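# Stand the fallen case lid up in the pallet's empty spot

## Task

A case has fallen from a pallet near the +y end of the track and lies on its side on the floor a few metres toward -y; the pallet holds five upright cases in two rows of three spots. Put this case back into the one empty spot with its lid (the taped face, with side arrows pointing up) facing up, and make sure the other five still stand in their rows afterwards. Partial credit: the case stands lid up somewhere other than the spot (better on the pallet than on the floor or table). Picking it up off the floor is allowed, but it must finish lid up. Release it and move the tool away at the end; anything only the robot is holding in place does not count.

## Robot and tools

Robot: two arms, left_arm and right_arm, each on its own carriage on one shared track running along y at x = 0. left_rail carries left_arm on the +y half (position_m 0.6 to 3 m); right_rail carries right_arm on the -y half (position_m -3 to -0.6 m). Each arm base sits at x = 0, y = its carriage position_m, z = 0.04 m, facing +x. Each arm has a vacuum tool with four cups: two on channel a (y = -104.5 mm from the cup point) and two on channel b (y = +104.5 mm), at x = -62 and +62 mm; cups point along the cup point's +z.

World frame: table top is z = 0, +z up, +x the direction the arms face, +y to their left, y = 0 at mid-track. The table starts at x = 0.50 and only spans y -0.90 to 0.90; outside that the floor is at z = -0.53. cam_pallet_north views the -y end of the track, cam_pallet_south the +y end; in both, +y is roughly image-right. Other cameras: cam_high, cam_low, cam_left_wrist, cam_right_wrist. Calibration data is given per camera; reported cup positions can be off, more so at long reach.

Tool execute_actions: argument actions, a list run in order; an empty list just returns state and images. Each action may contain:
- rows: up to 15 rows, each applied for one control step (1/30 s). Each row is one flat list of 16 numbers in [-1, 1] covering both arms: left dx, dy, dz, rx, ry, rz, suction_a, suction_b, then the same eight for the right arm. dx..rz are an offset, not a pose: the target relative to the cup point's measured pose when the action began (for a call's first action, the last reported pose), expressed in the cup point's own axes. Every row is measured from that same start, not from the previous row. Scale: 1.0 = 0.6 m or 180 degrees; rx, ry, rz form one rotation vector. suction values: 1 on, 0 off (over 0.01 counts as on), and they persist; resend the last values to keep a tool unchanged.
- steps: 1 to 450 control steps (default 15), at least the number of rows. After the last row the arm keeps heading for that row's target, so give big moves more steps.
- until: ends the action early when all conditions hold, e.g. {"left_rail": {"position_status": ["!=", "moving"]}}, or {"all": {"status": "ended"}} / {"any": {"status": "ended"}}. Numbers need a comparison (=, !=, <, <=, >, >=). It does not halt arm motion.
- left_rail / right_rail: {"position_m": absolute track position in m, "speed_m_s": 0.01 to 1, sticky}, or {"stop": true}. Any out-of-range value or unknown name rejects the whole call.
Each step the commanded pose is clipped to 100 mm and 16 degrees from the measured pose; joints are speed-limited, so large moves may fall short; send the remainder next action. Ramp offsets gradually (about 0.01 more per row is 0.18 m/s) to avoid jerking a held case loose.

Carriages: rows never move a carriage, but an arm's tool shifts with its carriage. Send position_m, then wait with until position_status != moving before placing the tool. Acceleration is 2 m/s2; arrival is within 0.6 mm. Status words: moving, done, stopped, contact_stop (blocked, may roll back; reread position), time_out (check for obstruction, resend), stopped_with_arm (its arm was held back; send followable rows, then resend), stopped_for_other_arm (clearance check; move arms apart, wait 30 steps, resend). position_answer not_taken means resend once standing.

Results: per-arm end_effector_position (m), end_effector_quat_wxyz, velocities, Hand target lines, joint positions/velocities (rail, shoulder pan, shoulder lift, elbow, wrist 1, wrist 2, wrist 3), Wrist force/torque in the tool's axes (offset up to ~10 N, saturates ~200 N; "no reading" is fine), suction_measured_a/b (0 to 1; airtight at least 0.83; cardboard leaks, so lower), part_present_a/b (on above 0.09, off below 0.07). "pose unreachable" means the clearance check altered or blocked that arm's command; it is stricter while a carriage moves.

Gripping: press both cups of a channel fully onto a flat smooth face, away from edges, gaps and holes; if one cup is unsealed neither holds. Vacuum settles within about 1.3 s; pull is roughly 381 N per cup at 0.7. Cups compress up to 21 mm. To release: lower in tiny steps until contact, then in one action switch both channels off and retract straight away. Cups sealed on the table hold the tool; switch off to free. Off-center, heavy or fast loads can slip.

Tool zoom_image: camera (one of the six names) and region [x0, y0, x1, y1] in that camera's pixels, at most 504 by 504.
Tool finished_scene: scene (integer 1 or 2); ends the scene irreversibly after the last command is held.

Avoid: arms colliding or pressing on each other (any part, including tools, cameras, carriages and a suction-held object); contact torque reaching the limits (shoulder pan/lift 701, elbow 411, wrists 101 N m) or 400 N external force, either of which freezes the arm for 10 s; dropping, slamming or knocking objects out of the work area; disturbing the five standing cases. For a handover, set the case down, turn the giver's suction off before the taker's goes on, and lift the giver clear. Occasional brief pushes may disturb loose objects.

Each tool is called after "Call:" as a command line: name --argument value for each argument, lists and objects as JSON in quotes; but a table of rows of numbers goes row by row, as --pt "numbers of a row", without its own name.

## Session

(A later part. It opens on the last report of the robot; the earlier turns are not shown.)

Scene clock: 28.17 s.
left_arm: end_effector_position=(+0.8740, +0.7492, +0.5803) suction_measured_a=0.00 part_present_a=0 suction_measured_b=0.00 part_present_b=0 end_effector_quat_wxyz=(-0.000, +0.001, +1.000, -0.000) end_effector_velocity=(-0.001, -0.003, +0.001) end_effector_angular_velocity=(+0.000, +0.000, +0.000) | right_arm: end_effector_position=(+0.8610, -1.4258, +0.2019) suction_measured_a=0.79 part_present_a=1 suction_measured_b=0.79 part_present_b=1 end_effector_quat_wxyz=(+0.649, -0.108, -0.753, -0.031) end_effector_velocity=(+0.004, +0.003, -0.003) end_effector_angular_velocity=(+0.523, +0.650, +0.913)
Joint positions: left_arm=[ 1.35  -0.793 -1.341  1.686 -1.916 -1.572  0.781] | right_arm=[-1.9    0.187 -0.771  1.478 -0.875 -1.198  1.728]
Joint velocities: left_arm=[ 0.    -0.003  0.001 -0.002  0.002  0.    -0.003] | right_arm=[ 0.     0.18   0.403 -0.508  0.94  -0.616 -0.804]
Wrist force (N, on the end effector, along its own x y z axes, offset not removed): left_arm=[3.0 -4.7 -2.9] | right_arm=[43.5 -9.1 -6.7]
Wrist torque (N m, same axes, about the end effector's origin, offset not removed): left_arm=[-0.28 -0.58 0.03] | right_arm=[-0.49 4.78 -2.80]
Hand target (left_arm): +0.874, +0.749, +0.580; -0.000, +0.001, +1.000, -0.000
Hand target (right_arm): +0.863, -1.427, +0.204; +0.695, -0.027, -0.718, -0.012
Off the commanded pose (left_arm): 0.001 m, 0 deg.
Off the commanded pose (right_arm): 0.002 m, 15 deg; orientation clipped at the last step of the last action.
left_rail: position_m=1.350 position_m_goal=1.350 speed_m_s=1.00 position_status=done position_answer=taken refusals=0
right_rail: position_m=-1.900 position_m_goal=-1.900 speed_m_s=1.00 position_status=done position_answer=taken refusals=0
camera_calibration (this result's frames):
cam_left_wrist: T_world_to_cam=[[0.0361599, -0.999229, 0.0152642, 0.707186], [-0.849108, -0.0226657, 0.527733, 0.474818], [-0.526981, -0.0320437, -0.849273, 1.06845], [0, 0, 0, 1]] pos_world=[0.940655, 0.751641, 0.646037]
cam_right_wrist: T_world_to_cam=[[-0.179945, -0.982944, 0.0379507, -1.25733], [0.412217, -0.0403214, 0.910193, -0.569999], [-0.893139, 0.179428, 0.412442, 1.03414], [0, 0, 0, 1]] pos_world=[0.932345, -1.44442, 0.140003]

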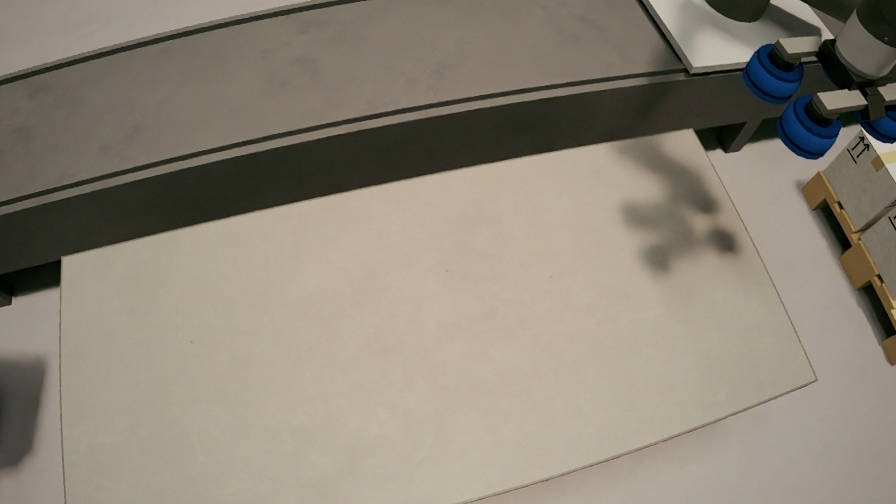

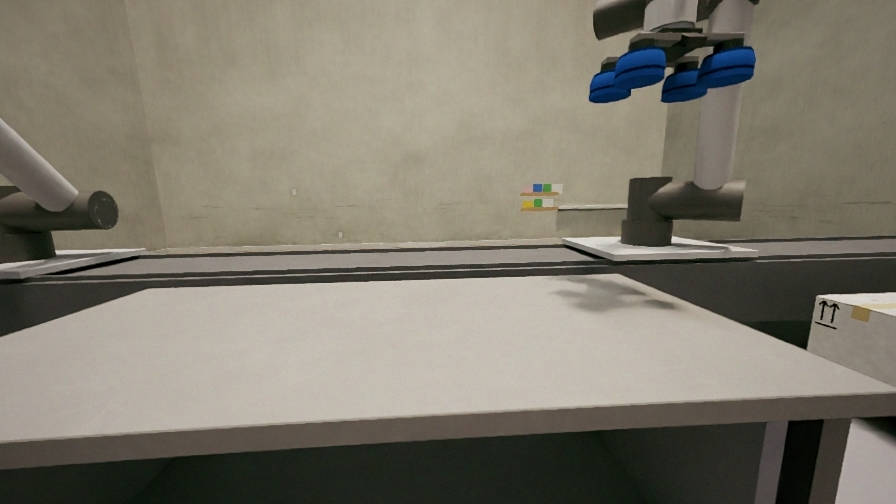

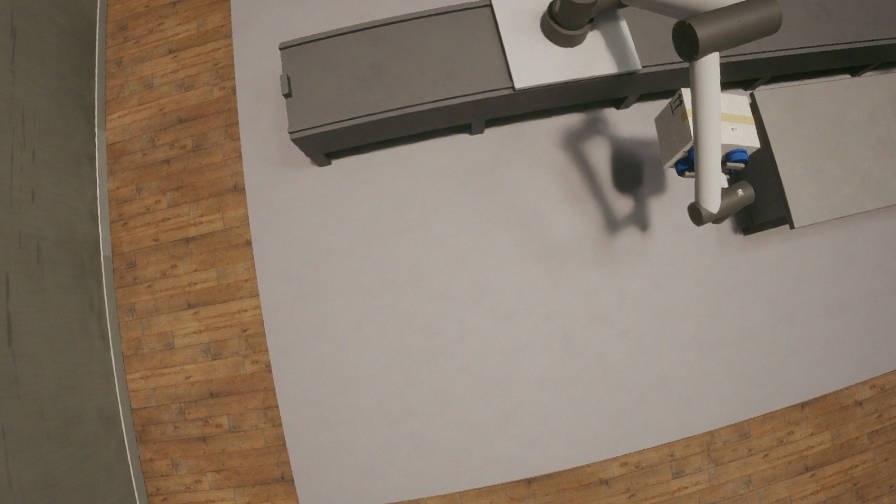

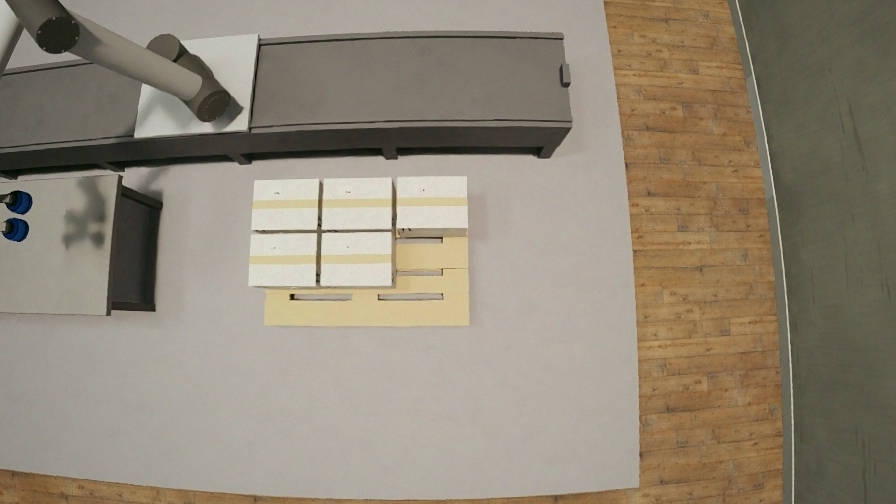

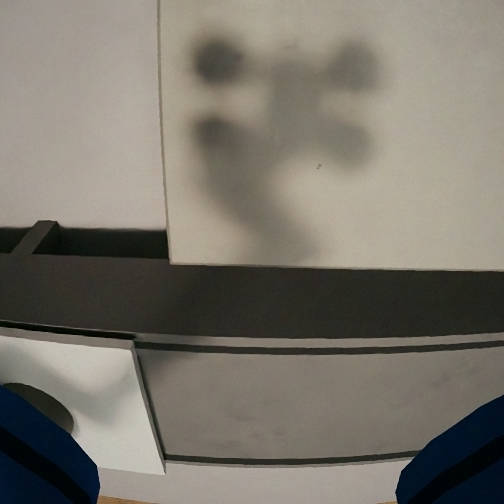

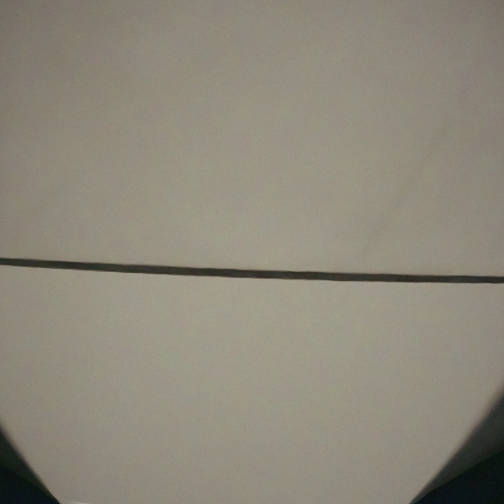

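Call:
execute_actions --actions '[{"right_rail": {"position_m": -0.6}, "steps": 8}]'

Scene clock: 28.70 s.
left_arm: end_effector_position=(+0.8738, +0.7488, +0.5804) suction_measured_a=0.00 part_present_a=0 suction_measured_b=0.00 part_present_b=0 end_effector_quat_wxyz=(-0.000, +0.001, +1.000, -0.000) end_effector_velocity=(-0.000, -0.000, +0.000) end_effector_angular_velocity=(+0.000, -0.000, -0.000) | right_arm: end_effector_position=(+0.8600, -1.3702, +0.2015) suction_measured_a=0.79 part_present_a=1 suction_measured_b=0.79 part_present_b=1 end_effector_quat_wxyz=(+0.704, -0.005, -0.710, -0.003) end_effector_velocity=(-0.005, +0.475, -0.004) end_effector_angular_velocity=(+0.044, +0.062, +0.101)
Joint positions: left_arm=[ 1.35  -0.793 -1.34   1.686 -1.915 -1.572  0.78 ] | right_arm=[-1.843  0.226 -0.695  1.387 -0.7   -1.334  1.576]
Joint velocities: left_arm=[ 0. -0.  0. -0.  0.  0. -0.] | right_arm=[ 0.475  0.024  0.032 -0.031  0.063 -0.076 -0.059]
Wrist force (N, on the end effector, along its own x y z axes, offset not removed): left_arm=[1.5 -4.0 -9.7] | right_arm=[41.9 -25.5 0.2]
Wrist torque (N m, same axes, about the end effector's origin, offset not removed): left_arm=[-0.39 -0.26 0.06] | right_arm=[0.93 5.17 -3.06]
Hand target (left_arm): +0.874, +0.749, +0.580; -0.000, +0.001, +1.000, -0.000
Hand target (right_arm): +0.859, -1.347, +0.201; +0.707, +0.001, -0.707, -0.000
Off the commanded pose (left_arm): 0.001 m, 0 deg.
Off the commanded pose (right_arm): 0.002 m, 1 deg.
left_rail: position_m=1.350 position_m_goal=1.350 speed_m_s=1.00 position_status=done position_answer=taken refusals=0
right_rail: position_m=-1.843 position_m_goal=-0.600 speed_m_s=1.00 position_status=moving position_answer=taken refusals=0
camera_calibration (this result's frames):
cam_left_wrist: T_world_to_cam=[[0.0361806, -0.999229, 0.0152207, 0.706791], [-0.8491, -0.0227058, 0.527744, 0.474661], [-0.526992, -0.032018, -0.849267, 1.06844], [0, 0, 0, 1]] pos_world=[0.940523, 0.751233, 0.646136]
cam_right_wrist: T_world_to_cam=[[0.00521373, -0.998453, -0.0553508, -1.36446], [0.542461, -0.0436756, 0.838945, -0.669186], [-0.840065, -0.0343997, 0.541394, 0.658788], [0, 0, 0, 1]] pos_world=[0.923546, -1.36891, 0.129223]

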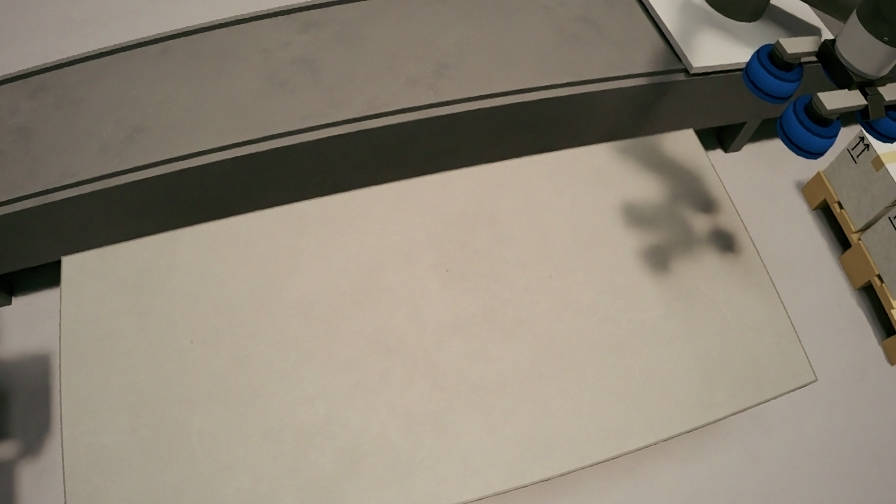

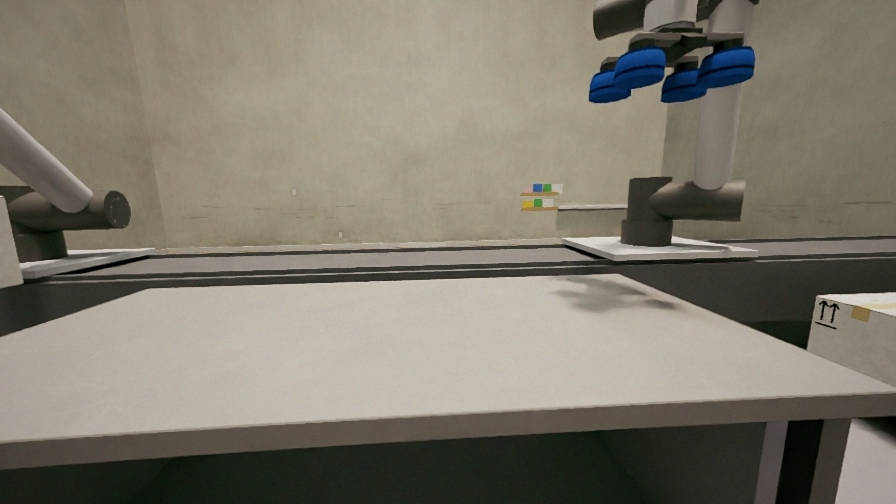

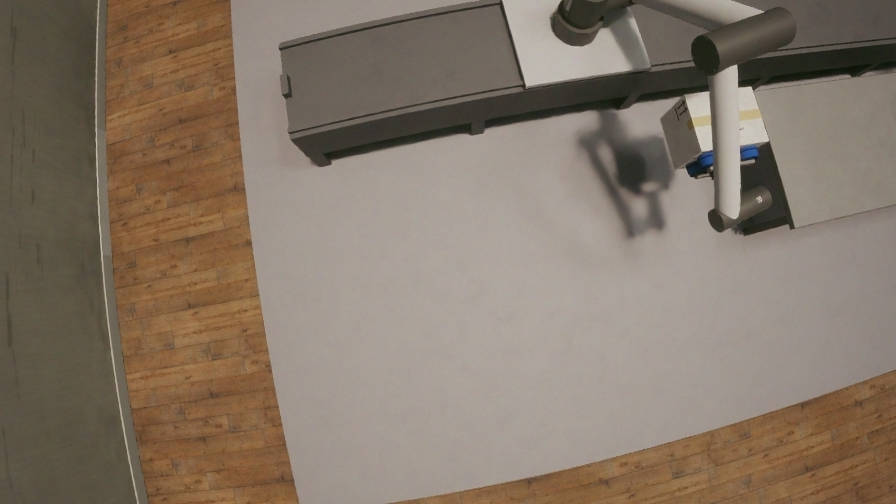

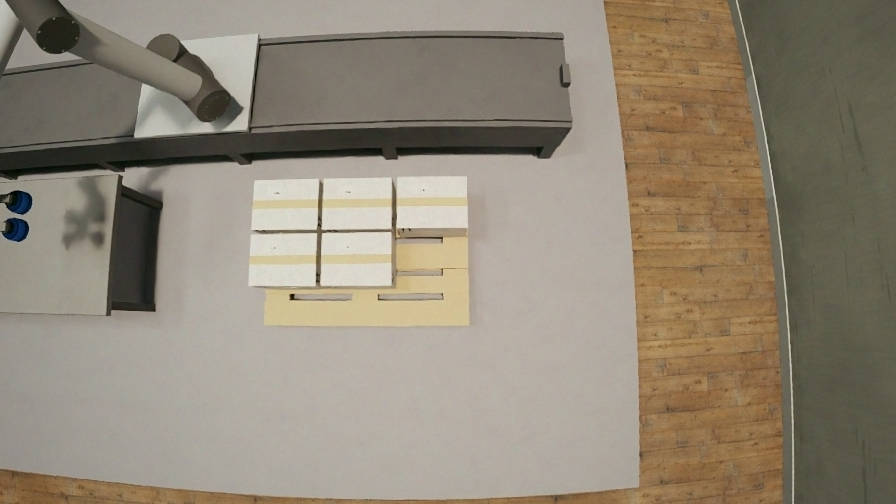

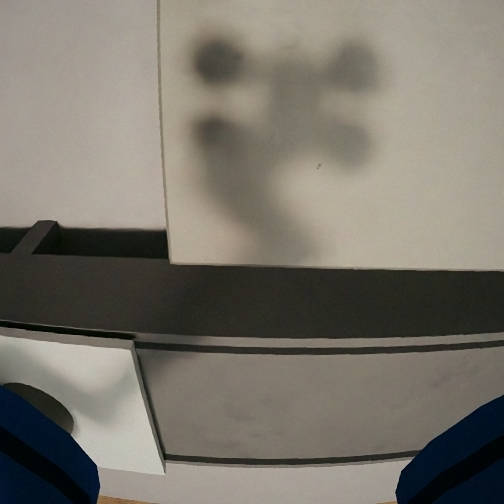

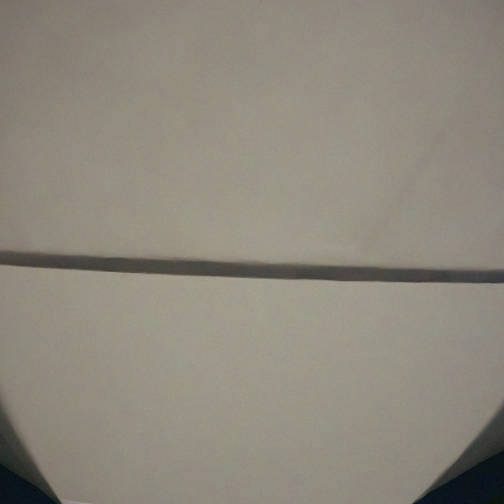

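Call:
execute_actions --actions '[]'

Scene clock: 29.47 s.
left_arm: end_effector_position=(+0.8738, +0.7488, +0.5804) suction_measured_a=0.00 part_present_a=0 suction_measured_b=0.00 part_present_b=0 end_effector_quat_wxyz=(-0.000, +0.001, +1.000, -0.000) end_effector_velocity=(-0.000, +0.000, +0.000) end_effector_angular_velocity=(-0.000, -0.000, -0.000) | right_arm: end_effector_position=(+0.8593, -0.6709, +0.2010) suction_measured_a=0.79 part_present_a=1 suction_measured_b=0.79 part_present_b=1 end_effector_quat_wxyz=(+0.707, +0.001, -0.707, -0.000) end_effector_velocity=(-0.000, +1.000, -0.000) end_effector_angular_velocity=(+0.000, +0.000, +0.000)
Joint positions: left_arm=[ 1.35  -0.793 -1.34   1.686 -1.915 -1.572  0.78 ] | right_arm=[-1.144  0.229 -0.691  1.383 -0.693 -1.343  1.569]
Joint velocities: left_arm=[ 0. -0. -0.  0. -0.  0.  0.] | right_arm=[ 1.  0.  0. -0.  0. -0. -0.]
Wrist force (N, on the end effector, along its own x y z axes, offset not removed): left_arm=[2.5 -8.6 -7.0] | right_arm=[40.8 -4.5 2.0]
Wrist torque (N m, same axes, about the end effector's origin, offset not removed): left_arm=[-1.13 -0.15 -0.02] | right_arm=[-0.38 5.36 -2.97]
Hand target (left_arm): +0.874, +0.749, +0.580; -0.000, +0.001, +1.000, -0.000
Hand target (right_arm): +0.859, -0.627, +0.201; +0.707, +0.001, -0.707, -0.000
Off the commanded pose (left_arm): 0.001 m, 0 deg.
Off the commanded pose (right_arm): 0.001 m, 0 deg.
left_rail: position_m=1.350 position_m_goal=1.350 speed_m_s=1.00 position_status=done position_answer=taken refusals=0
right_rail: position_m=-1.144 position_m_goal=-0.600 speed_m_s=1.00 position_status=moving position_answer=taken refusals=0
camera_calibration (this result's frames):
cam_left_wrist: T_world_to_cam=[[0.0361791, -0.999229, 0.0152202, 0.706784], [-0.8491, -0.0227048, 0.527744, 0.474657], [-0.526992, -0.0320167, -0.849267, 1.06844], [0, 0, 0, 1]] pos_world=[0.940521, 0.751225, 0.646138]
cam_right_wrist: T_world_to_cam=[[0.0174489, -0.99799, -0.0609299, -0.675425], [0.549493, -0.0413395, 0.834475, -0.64143], [-0.835316, -0.0480412, 0.547667, 0.668014], [0, 0, 0, 1]] pos_world=[0.922249, -0.668491, 0.128254]

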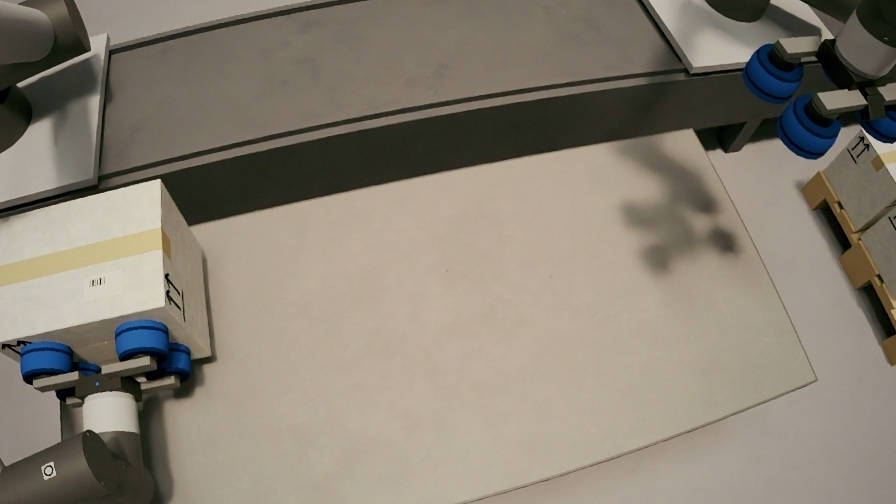

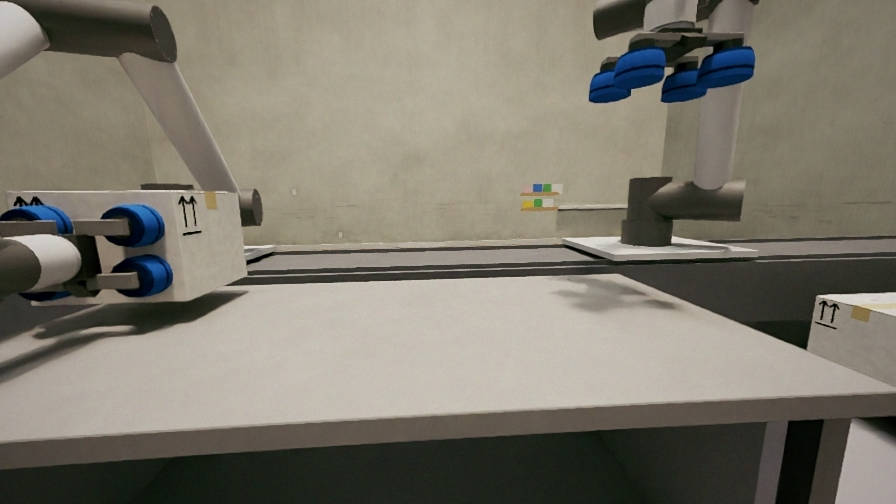

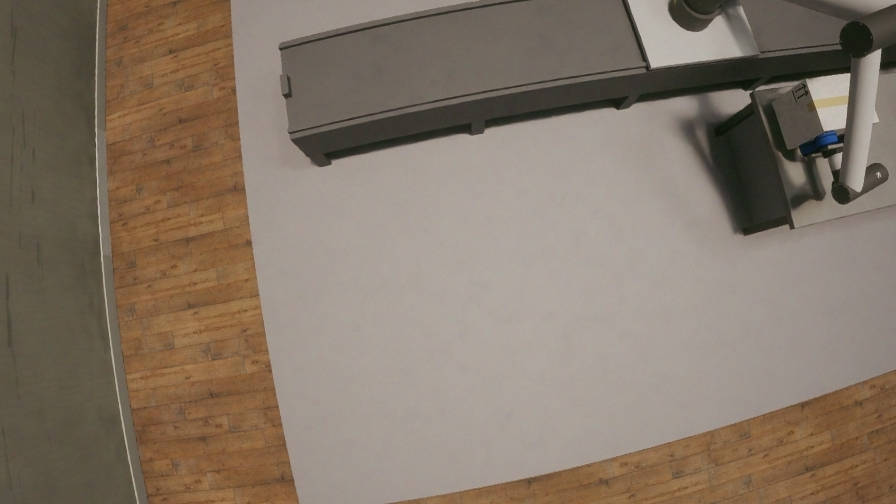

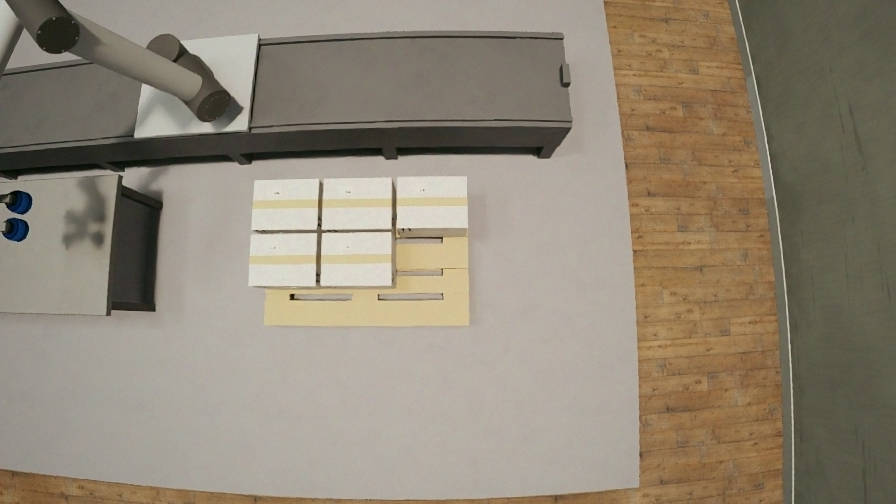

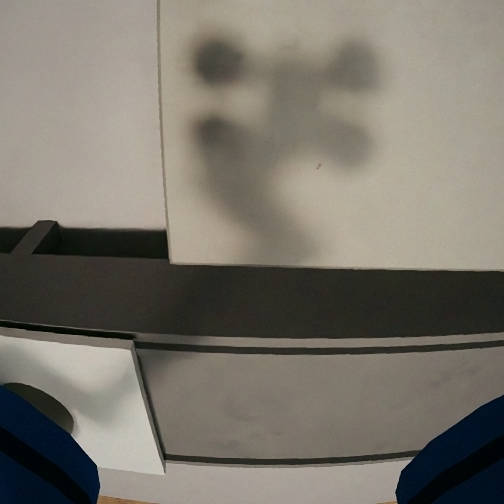

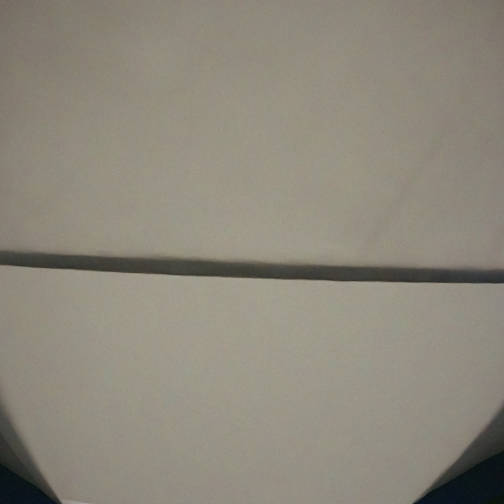

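Call:
execute_actions --actions '[{"steps": 30, "until": {"right_rail": {"position_status": ["!=", "moving"]}}}, {"rows": [ [0,-0.0026,0,0,0,0,0,0, -0.0011,0,0,0,0,0,1,1], [0,-0.0101,0,0,0,0,0,0, -0.0044,0,0,0,0,0,1,1], [0,-0.0216,0,0,0,0,0,0, -0.0094,0,0,0,0,0,1,1], [0,-0.0365,0,0,0,0,0,0, -0.0158,0,0,0,0,0,1,1], [0,-0.0539,0,0,0,0,0,0, -0.0233,0,0,0,0,0,1,1], [0,-0.0732,0,0,0,0,0,0, -0.0317,0,0,0,0,0,1,1], [0,-0.0936,0,0,0,0,0,0, -0.0405,0,0,0,0,0,1,1], [0,-0.1144,0,0,0,0,0,0, -0.0495,0,0,0,0,0,1,1], [0,-0.1348,0,0,0,0,0,0, -0.0583,0,0,0,0,0,1,1], [0,-0.1541,0,0,0,0,0,0, -0.0667,0,0,0,0,0,1,1], [0,-0.1715,0,0,0,0,0,0, -0.0742,0,0,0,0,0,1,1], [0,-0.1864,0,0,0,0,0,0, -0.0806,0,0,0,0,0,1,1], [0,-0.1979,0,0,0,0,0,0, -0.0856,0,0,0,0,0,1,1], [0,-0.2054,0,0,0,0,0,0, -0.0889,0,0,0,0,0,1,1], [0,-0.2080,0,0,0,0,0,0, -0.0900,0,0,0,0,0,1,1] ], "steps": 18}]'

Scene clock: 30.90 s.
left_arm: end_effector_position=(+0.8723, +0.6393, +0.5803) suction_measured_a=0.00 part_present_a=0 suction_measured_b=0.00 part_present_b=0 end_effector_quat_wxyz=(-0.000, +0.002, +1.000, -0.000) end_effector_velocity=(+0.006, -0.122, +0.001) end_effector_angular_velocity=(+0.002, +0.001, +0.001) | right_arm: end_effector_position=(+0.8593, -0.1268, +0.1533) suction_measured_a=0.79 part_present_a=1 suction_measured_b=0.79 part_present_b=1 end_effector_quat_wxyz=(+0.707, +0.001, -0.707, -0.000) end_effector_velocity=(+0.001, +0.001, -0.050) end_effector_angular_velocity=(-0.000, +0.000, +0.000)
Joint positions: left_arm=[ 1.35  -0.863 -1.268  1.59  -1.893 -1.572  0.711] | right_arm=[-0.6    0.229 -0.654  1.388 -0.734 -1.343  1.569]
Joint velocities: left_arm=[ 0.    -0.067  0.091 -0.126  0.037 -0.    -0.069] | right_arm=[ 0.     0.     0.041  0.001 -0.041 -0.     0.   ]
Wrist force (N, on the end effector, along its own x y z axes, offset not removed): left_arm=[-1.5 -8.5 -6.5] | right_arm=[37.4 -3.7 2.9]
Wrist torque (N m, same axes, about the end effector's origin, offset not removed): left_arm=[-1.15 0.07 0.02] | right_arm=[-0.42 5.00 -3.02]
Hand target (left_arm): +0.873, +0.624, +0.580; -0.000, +0.001, +1.000, -0.000
Hand target (right_arm): +0.859, -0.127, +0.147; +0.707, +0.001, -0.707, -0.000
Off the commanded pose (left_arm): 0.015 m, 0 deg.
Off the commanded pose (right_arm): 0.006 m, 0 deg.
left_rail: position_m=1.350 position_m_goal=1.350 speed_m_s=1.00 position_status=done position_answer=taken refusals=0
right_rail: position_m=-0.600 position_m_goal=-0.600 speed_m_s=1.00 position_status=done position_answer=taken refusals=0
camera_calibration (this result's frames):
cam_left_wrist: T_world_to_cam=[[0.0357202, -0.999239, 0.0156789, 0.5976], [-0.849242, -0.0220806, 0.527542, 0.470832], [-0.526795, -0.032159, -0.849384, 1.06399], [0, 0, 0, 1]] pos_world=[0.939006, 0.641758, 0.645979]
cam_right_wrist: T_world_to_cam=[[0.0175368, -0.997985, -0.0609718, -0.135376], [0.549679, -0.0413157, 0.834354, -0.579214], [-0.835192, -0.0481468, 0.547847, 0.720152], [0, 0, 0, 1]] pos_world=[0.922221, -0.124361, 0.0804818]

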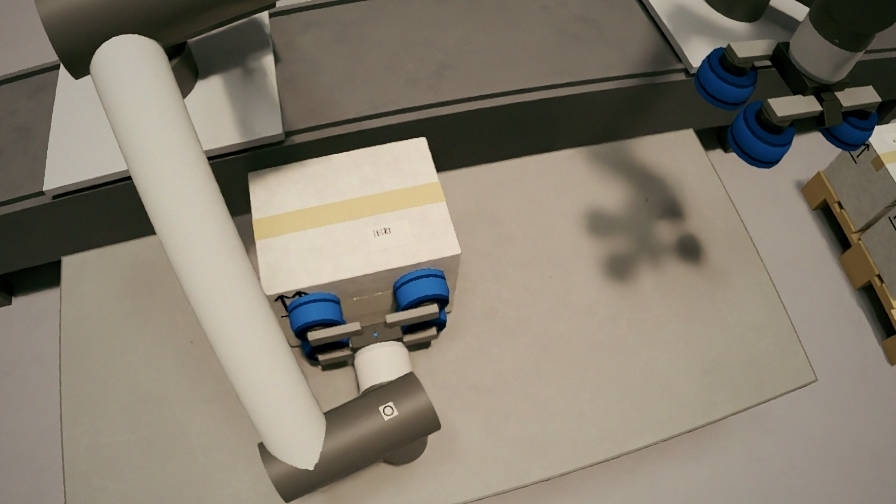

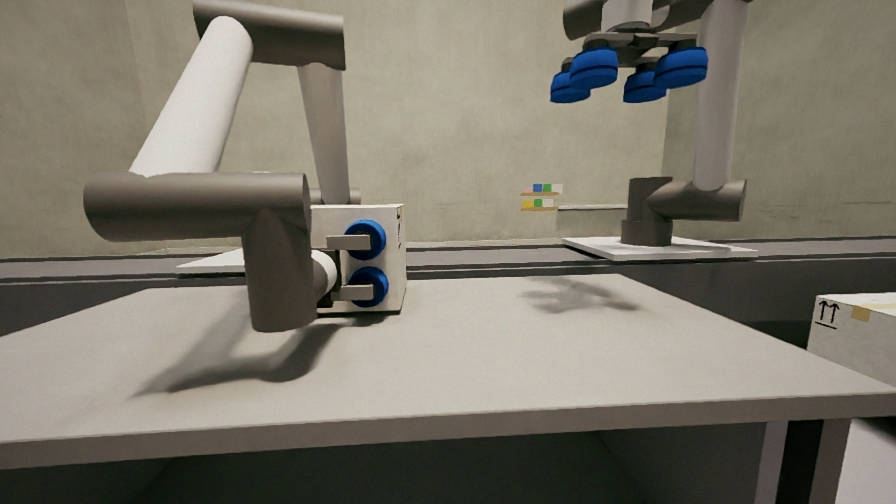

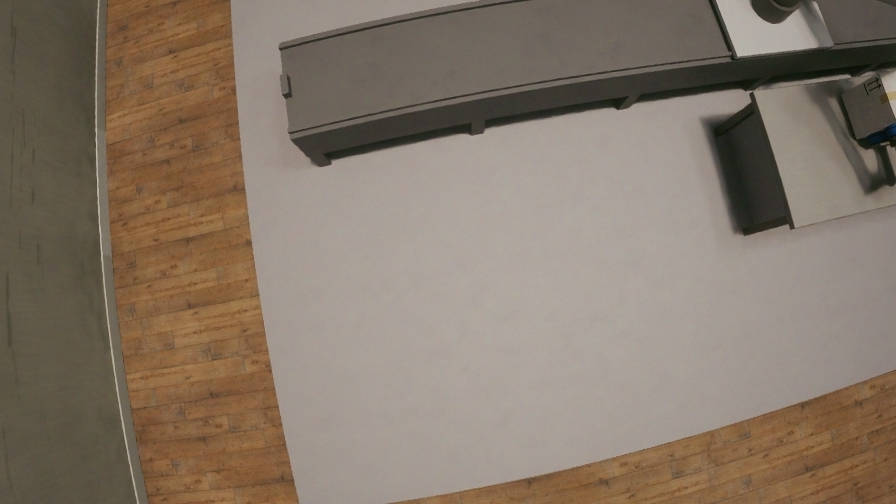

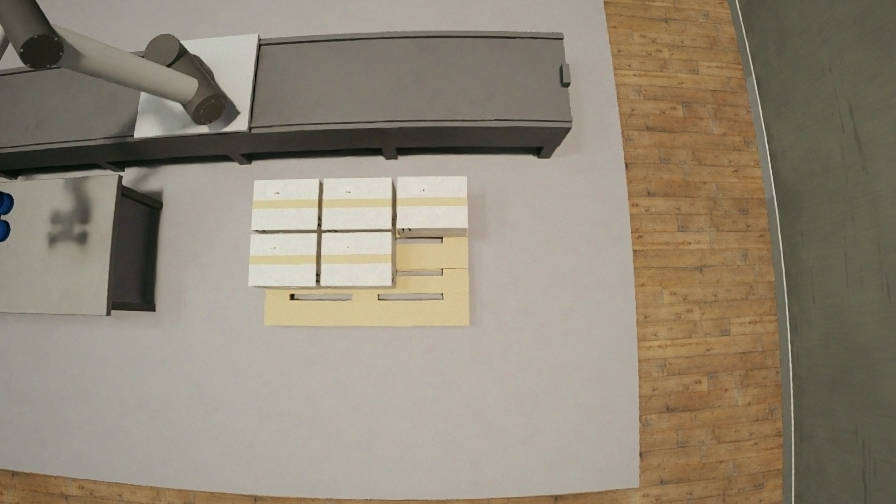

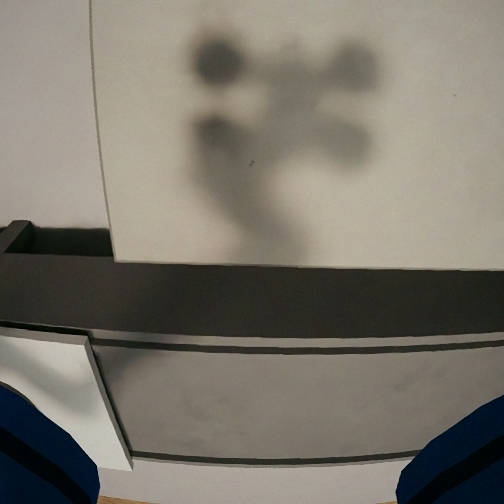

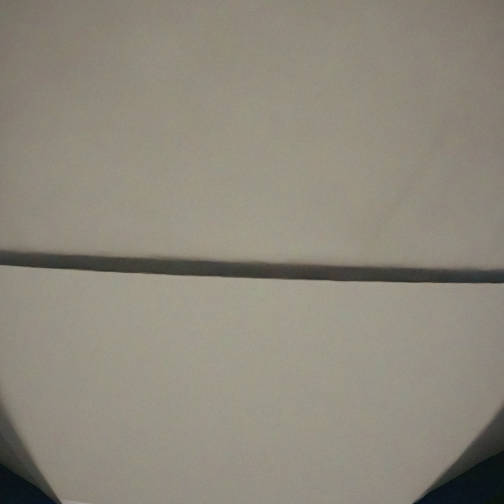

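Call:
zoom_image --camera "cam_low" --region '[310, 195, 430, 325]'

Call:
execute_actions --actions '[]'

Region (310, 195, 430, 325) of cam_low's 896x504 image, scaled by 3.877, with more detail than that image has; it fills the left 465 columns of this view, and the rest is white.

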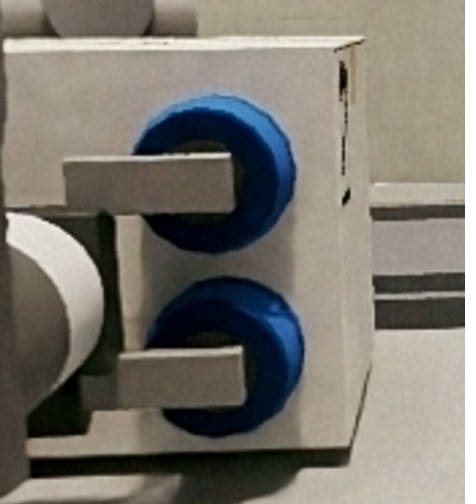

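Scene clock: 31.23 s.
left_arm: end_effector_position=(+0.8732, +0.6253, +0.5804) suction_measured_a=0.00 part_present_a=0 suction_measured_b=0.00 part_present_b=0 end_effector_quat_wxyz=(-0.000, +0.001, +1.000, -0.000) end_effector_velocity=(+0.001, -0.008, +0.000) end_effector_angular_velocity=(+0.000, -0.000, +0.000) | right_arm: end_effector_position=(+0.8594, -0.1267, +0.1475) suction_measured_a=0.79 part_present_a=1 suction_measured_b=0.79 part_present_b=1 end_effector_quat_wxyz=(+0.707, +0.001, -0.707, -0.000) end_effector_velocity=(+0.000, +0.000, -0.003) end_effector_angular_velocity=(+0.000, -0.000, -0.000)
Joint positions: left_arm=[ 1.35  -0.871 -1.258  1.575 -1.888 -1.572  0.703] | right_arm=[-0.6    0.229 -0.649  1.388 -0.739 -1.343  1.569]
Joint velocities: left_arm=[ 0.    -0.004  0.006 -0.009  0.003  0.    -0.005] | right_arm=[ 0.     0.     0.003  0.    -0.003  0.001  0.   ]
Wrist force (N, on the end effector, along its own x y z axes, offset not removed): left_arm=[-0.3 2.6 -4.9] | right_arm=[41.4 -3.7 -0.6]
Wrist torque (N m, same axes, about the end effector's origin, offset not removed): left_arm=[0.62 -0.19 0.09] | right_arm=[-0.33 5.25 -2.98]
Hand target (left_arm): +0.873, +0.624, +0.580; -0.000, +0.001, +1.000, -0.000
Hand target (right_arm): +0.859, -0.127, +0.147; +0.707, +0.001, -0.707, -0.000
Off the commanded pose (left_arm): 0.001 m, 0 deg.
Off the commanded pose (right_arm): 0.001 m, 0 deg.
left_rail: position_m=1.350 position_m_goal=1.350 speed_m_s=1.00 position_status=done position_answer=taken refusals=0
right_rail: position_m=-0.600 position_m_goal=-0.600 speed_m_s=1.00 position_status=done position_answer=taken refusals=0
camera_calibration (this result's frames):
cam_left_wrist: T_world_to_cam=[[0.0360832, -0.999231, 0.0153703, 0.583432], [-0.849165, -0.0225479, 0.527647, 0.471336], [-0.526894, -0.0320911, -0.849325, 1.06412], [0, 0, 0, 1]] pos_world=[0.93987, 0.62776, 0.64612]
cam_right_wrist: T_world_to_cam=[[0.017595, -0.997983, -0.0610025, -0.135633], [0.549562, -0.0413162, 0.834431, -0.574382], [-0.835268, -0.0482064, 0.547726, 0.723475], [0, 0, 0, 1]] pos_world=[0.92234, -0.124215, 0.0747419]

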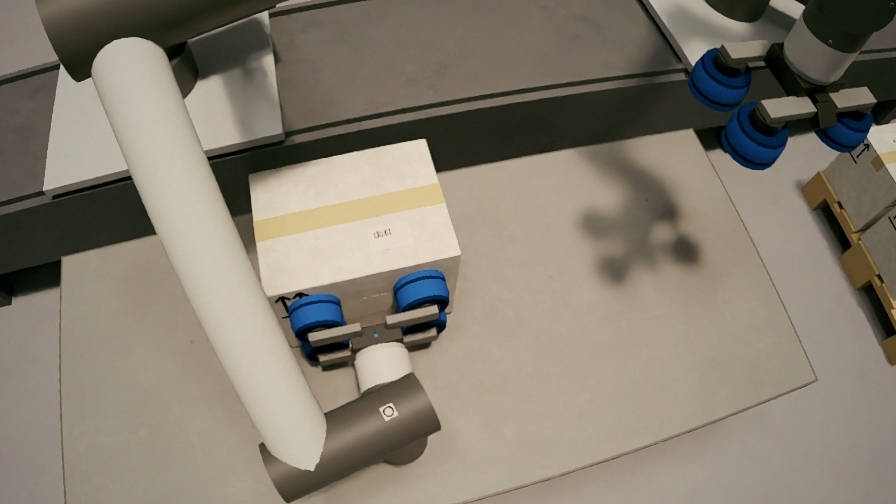

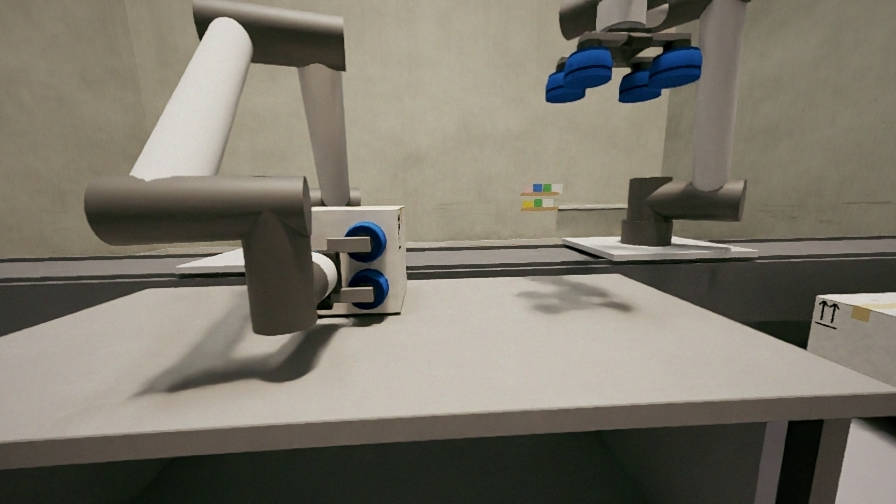

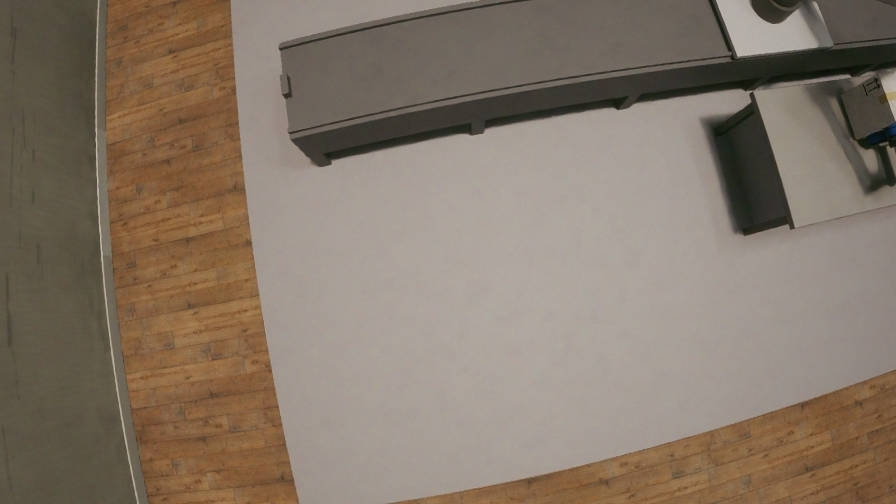

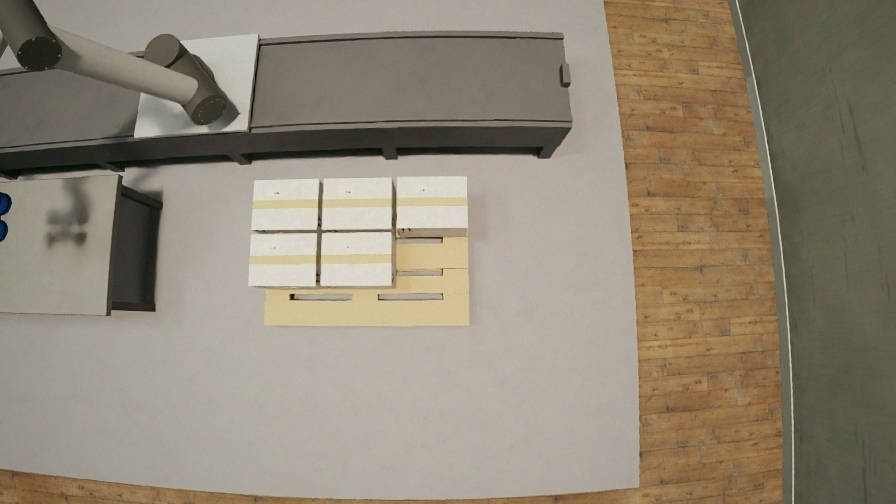

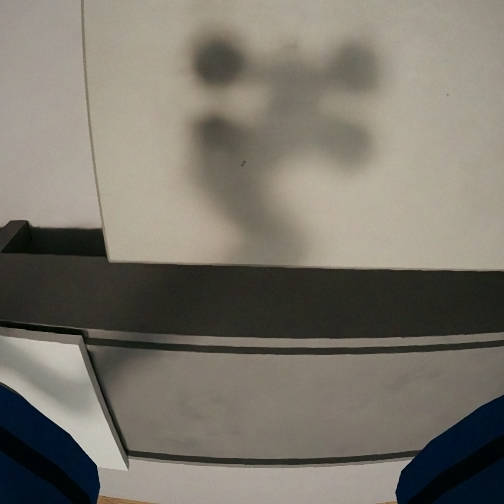

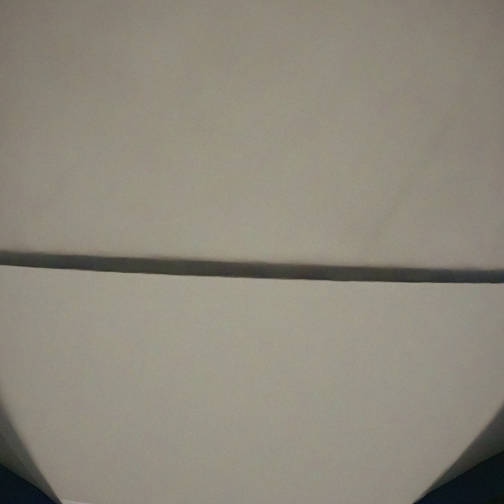

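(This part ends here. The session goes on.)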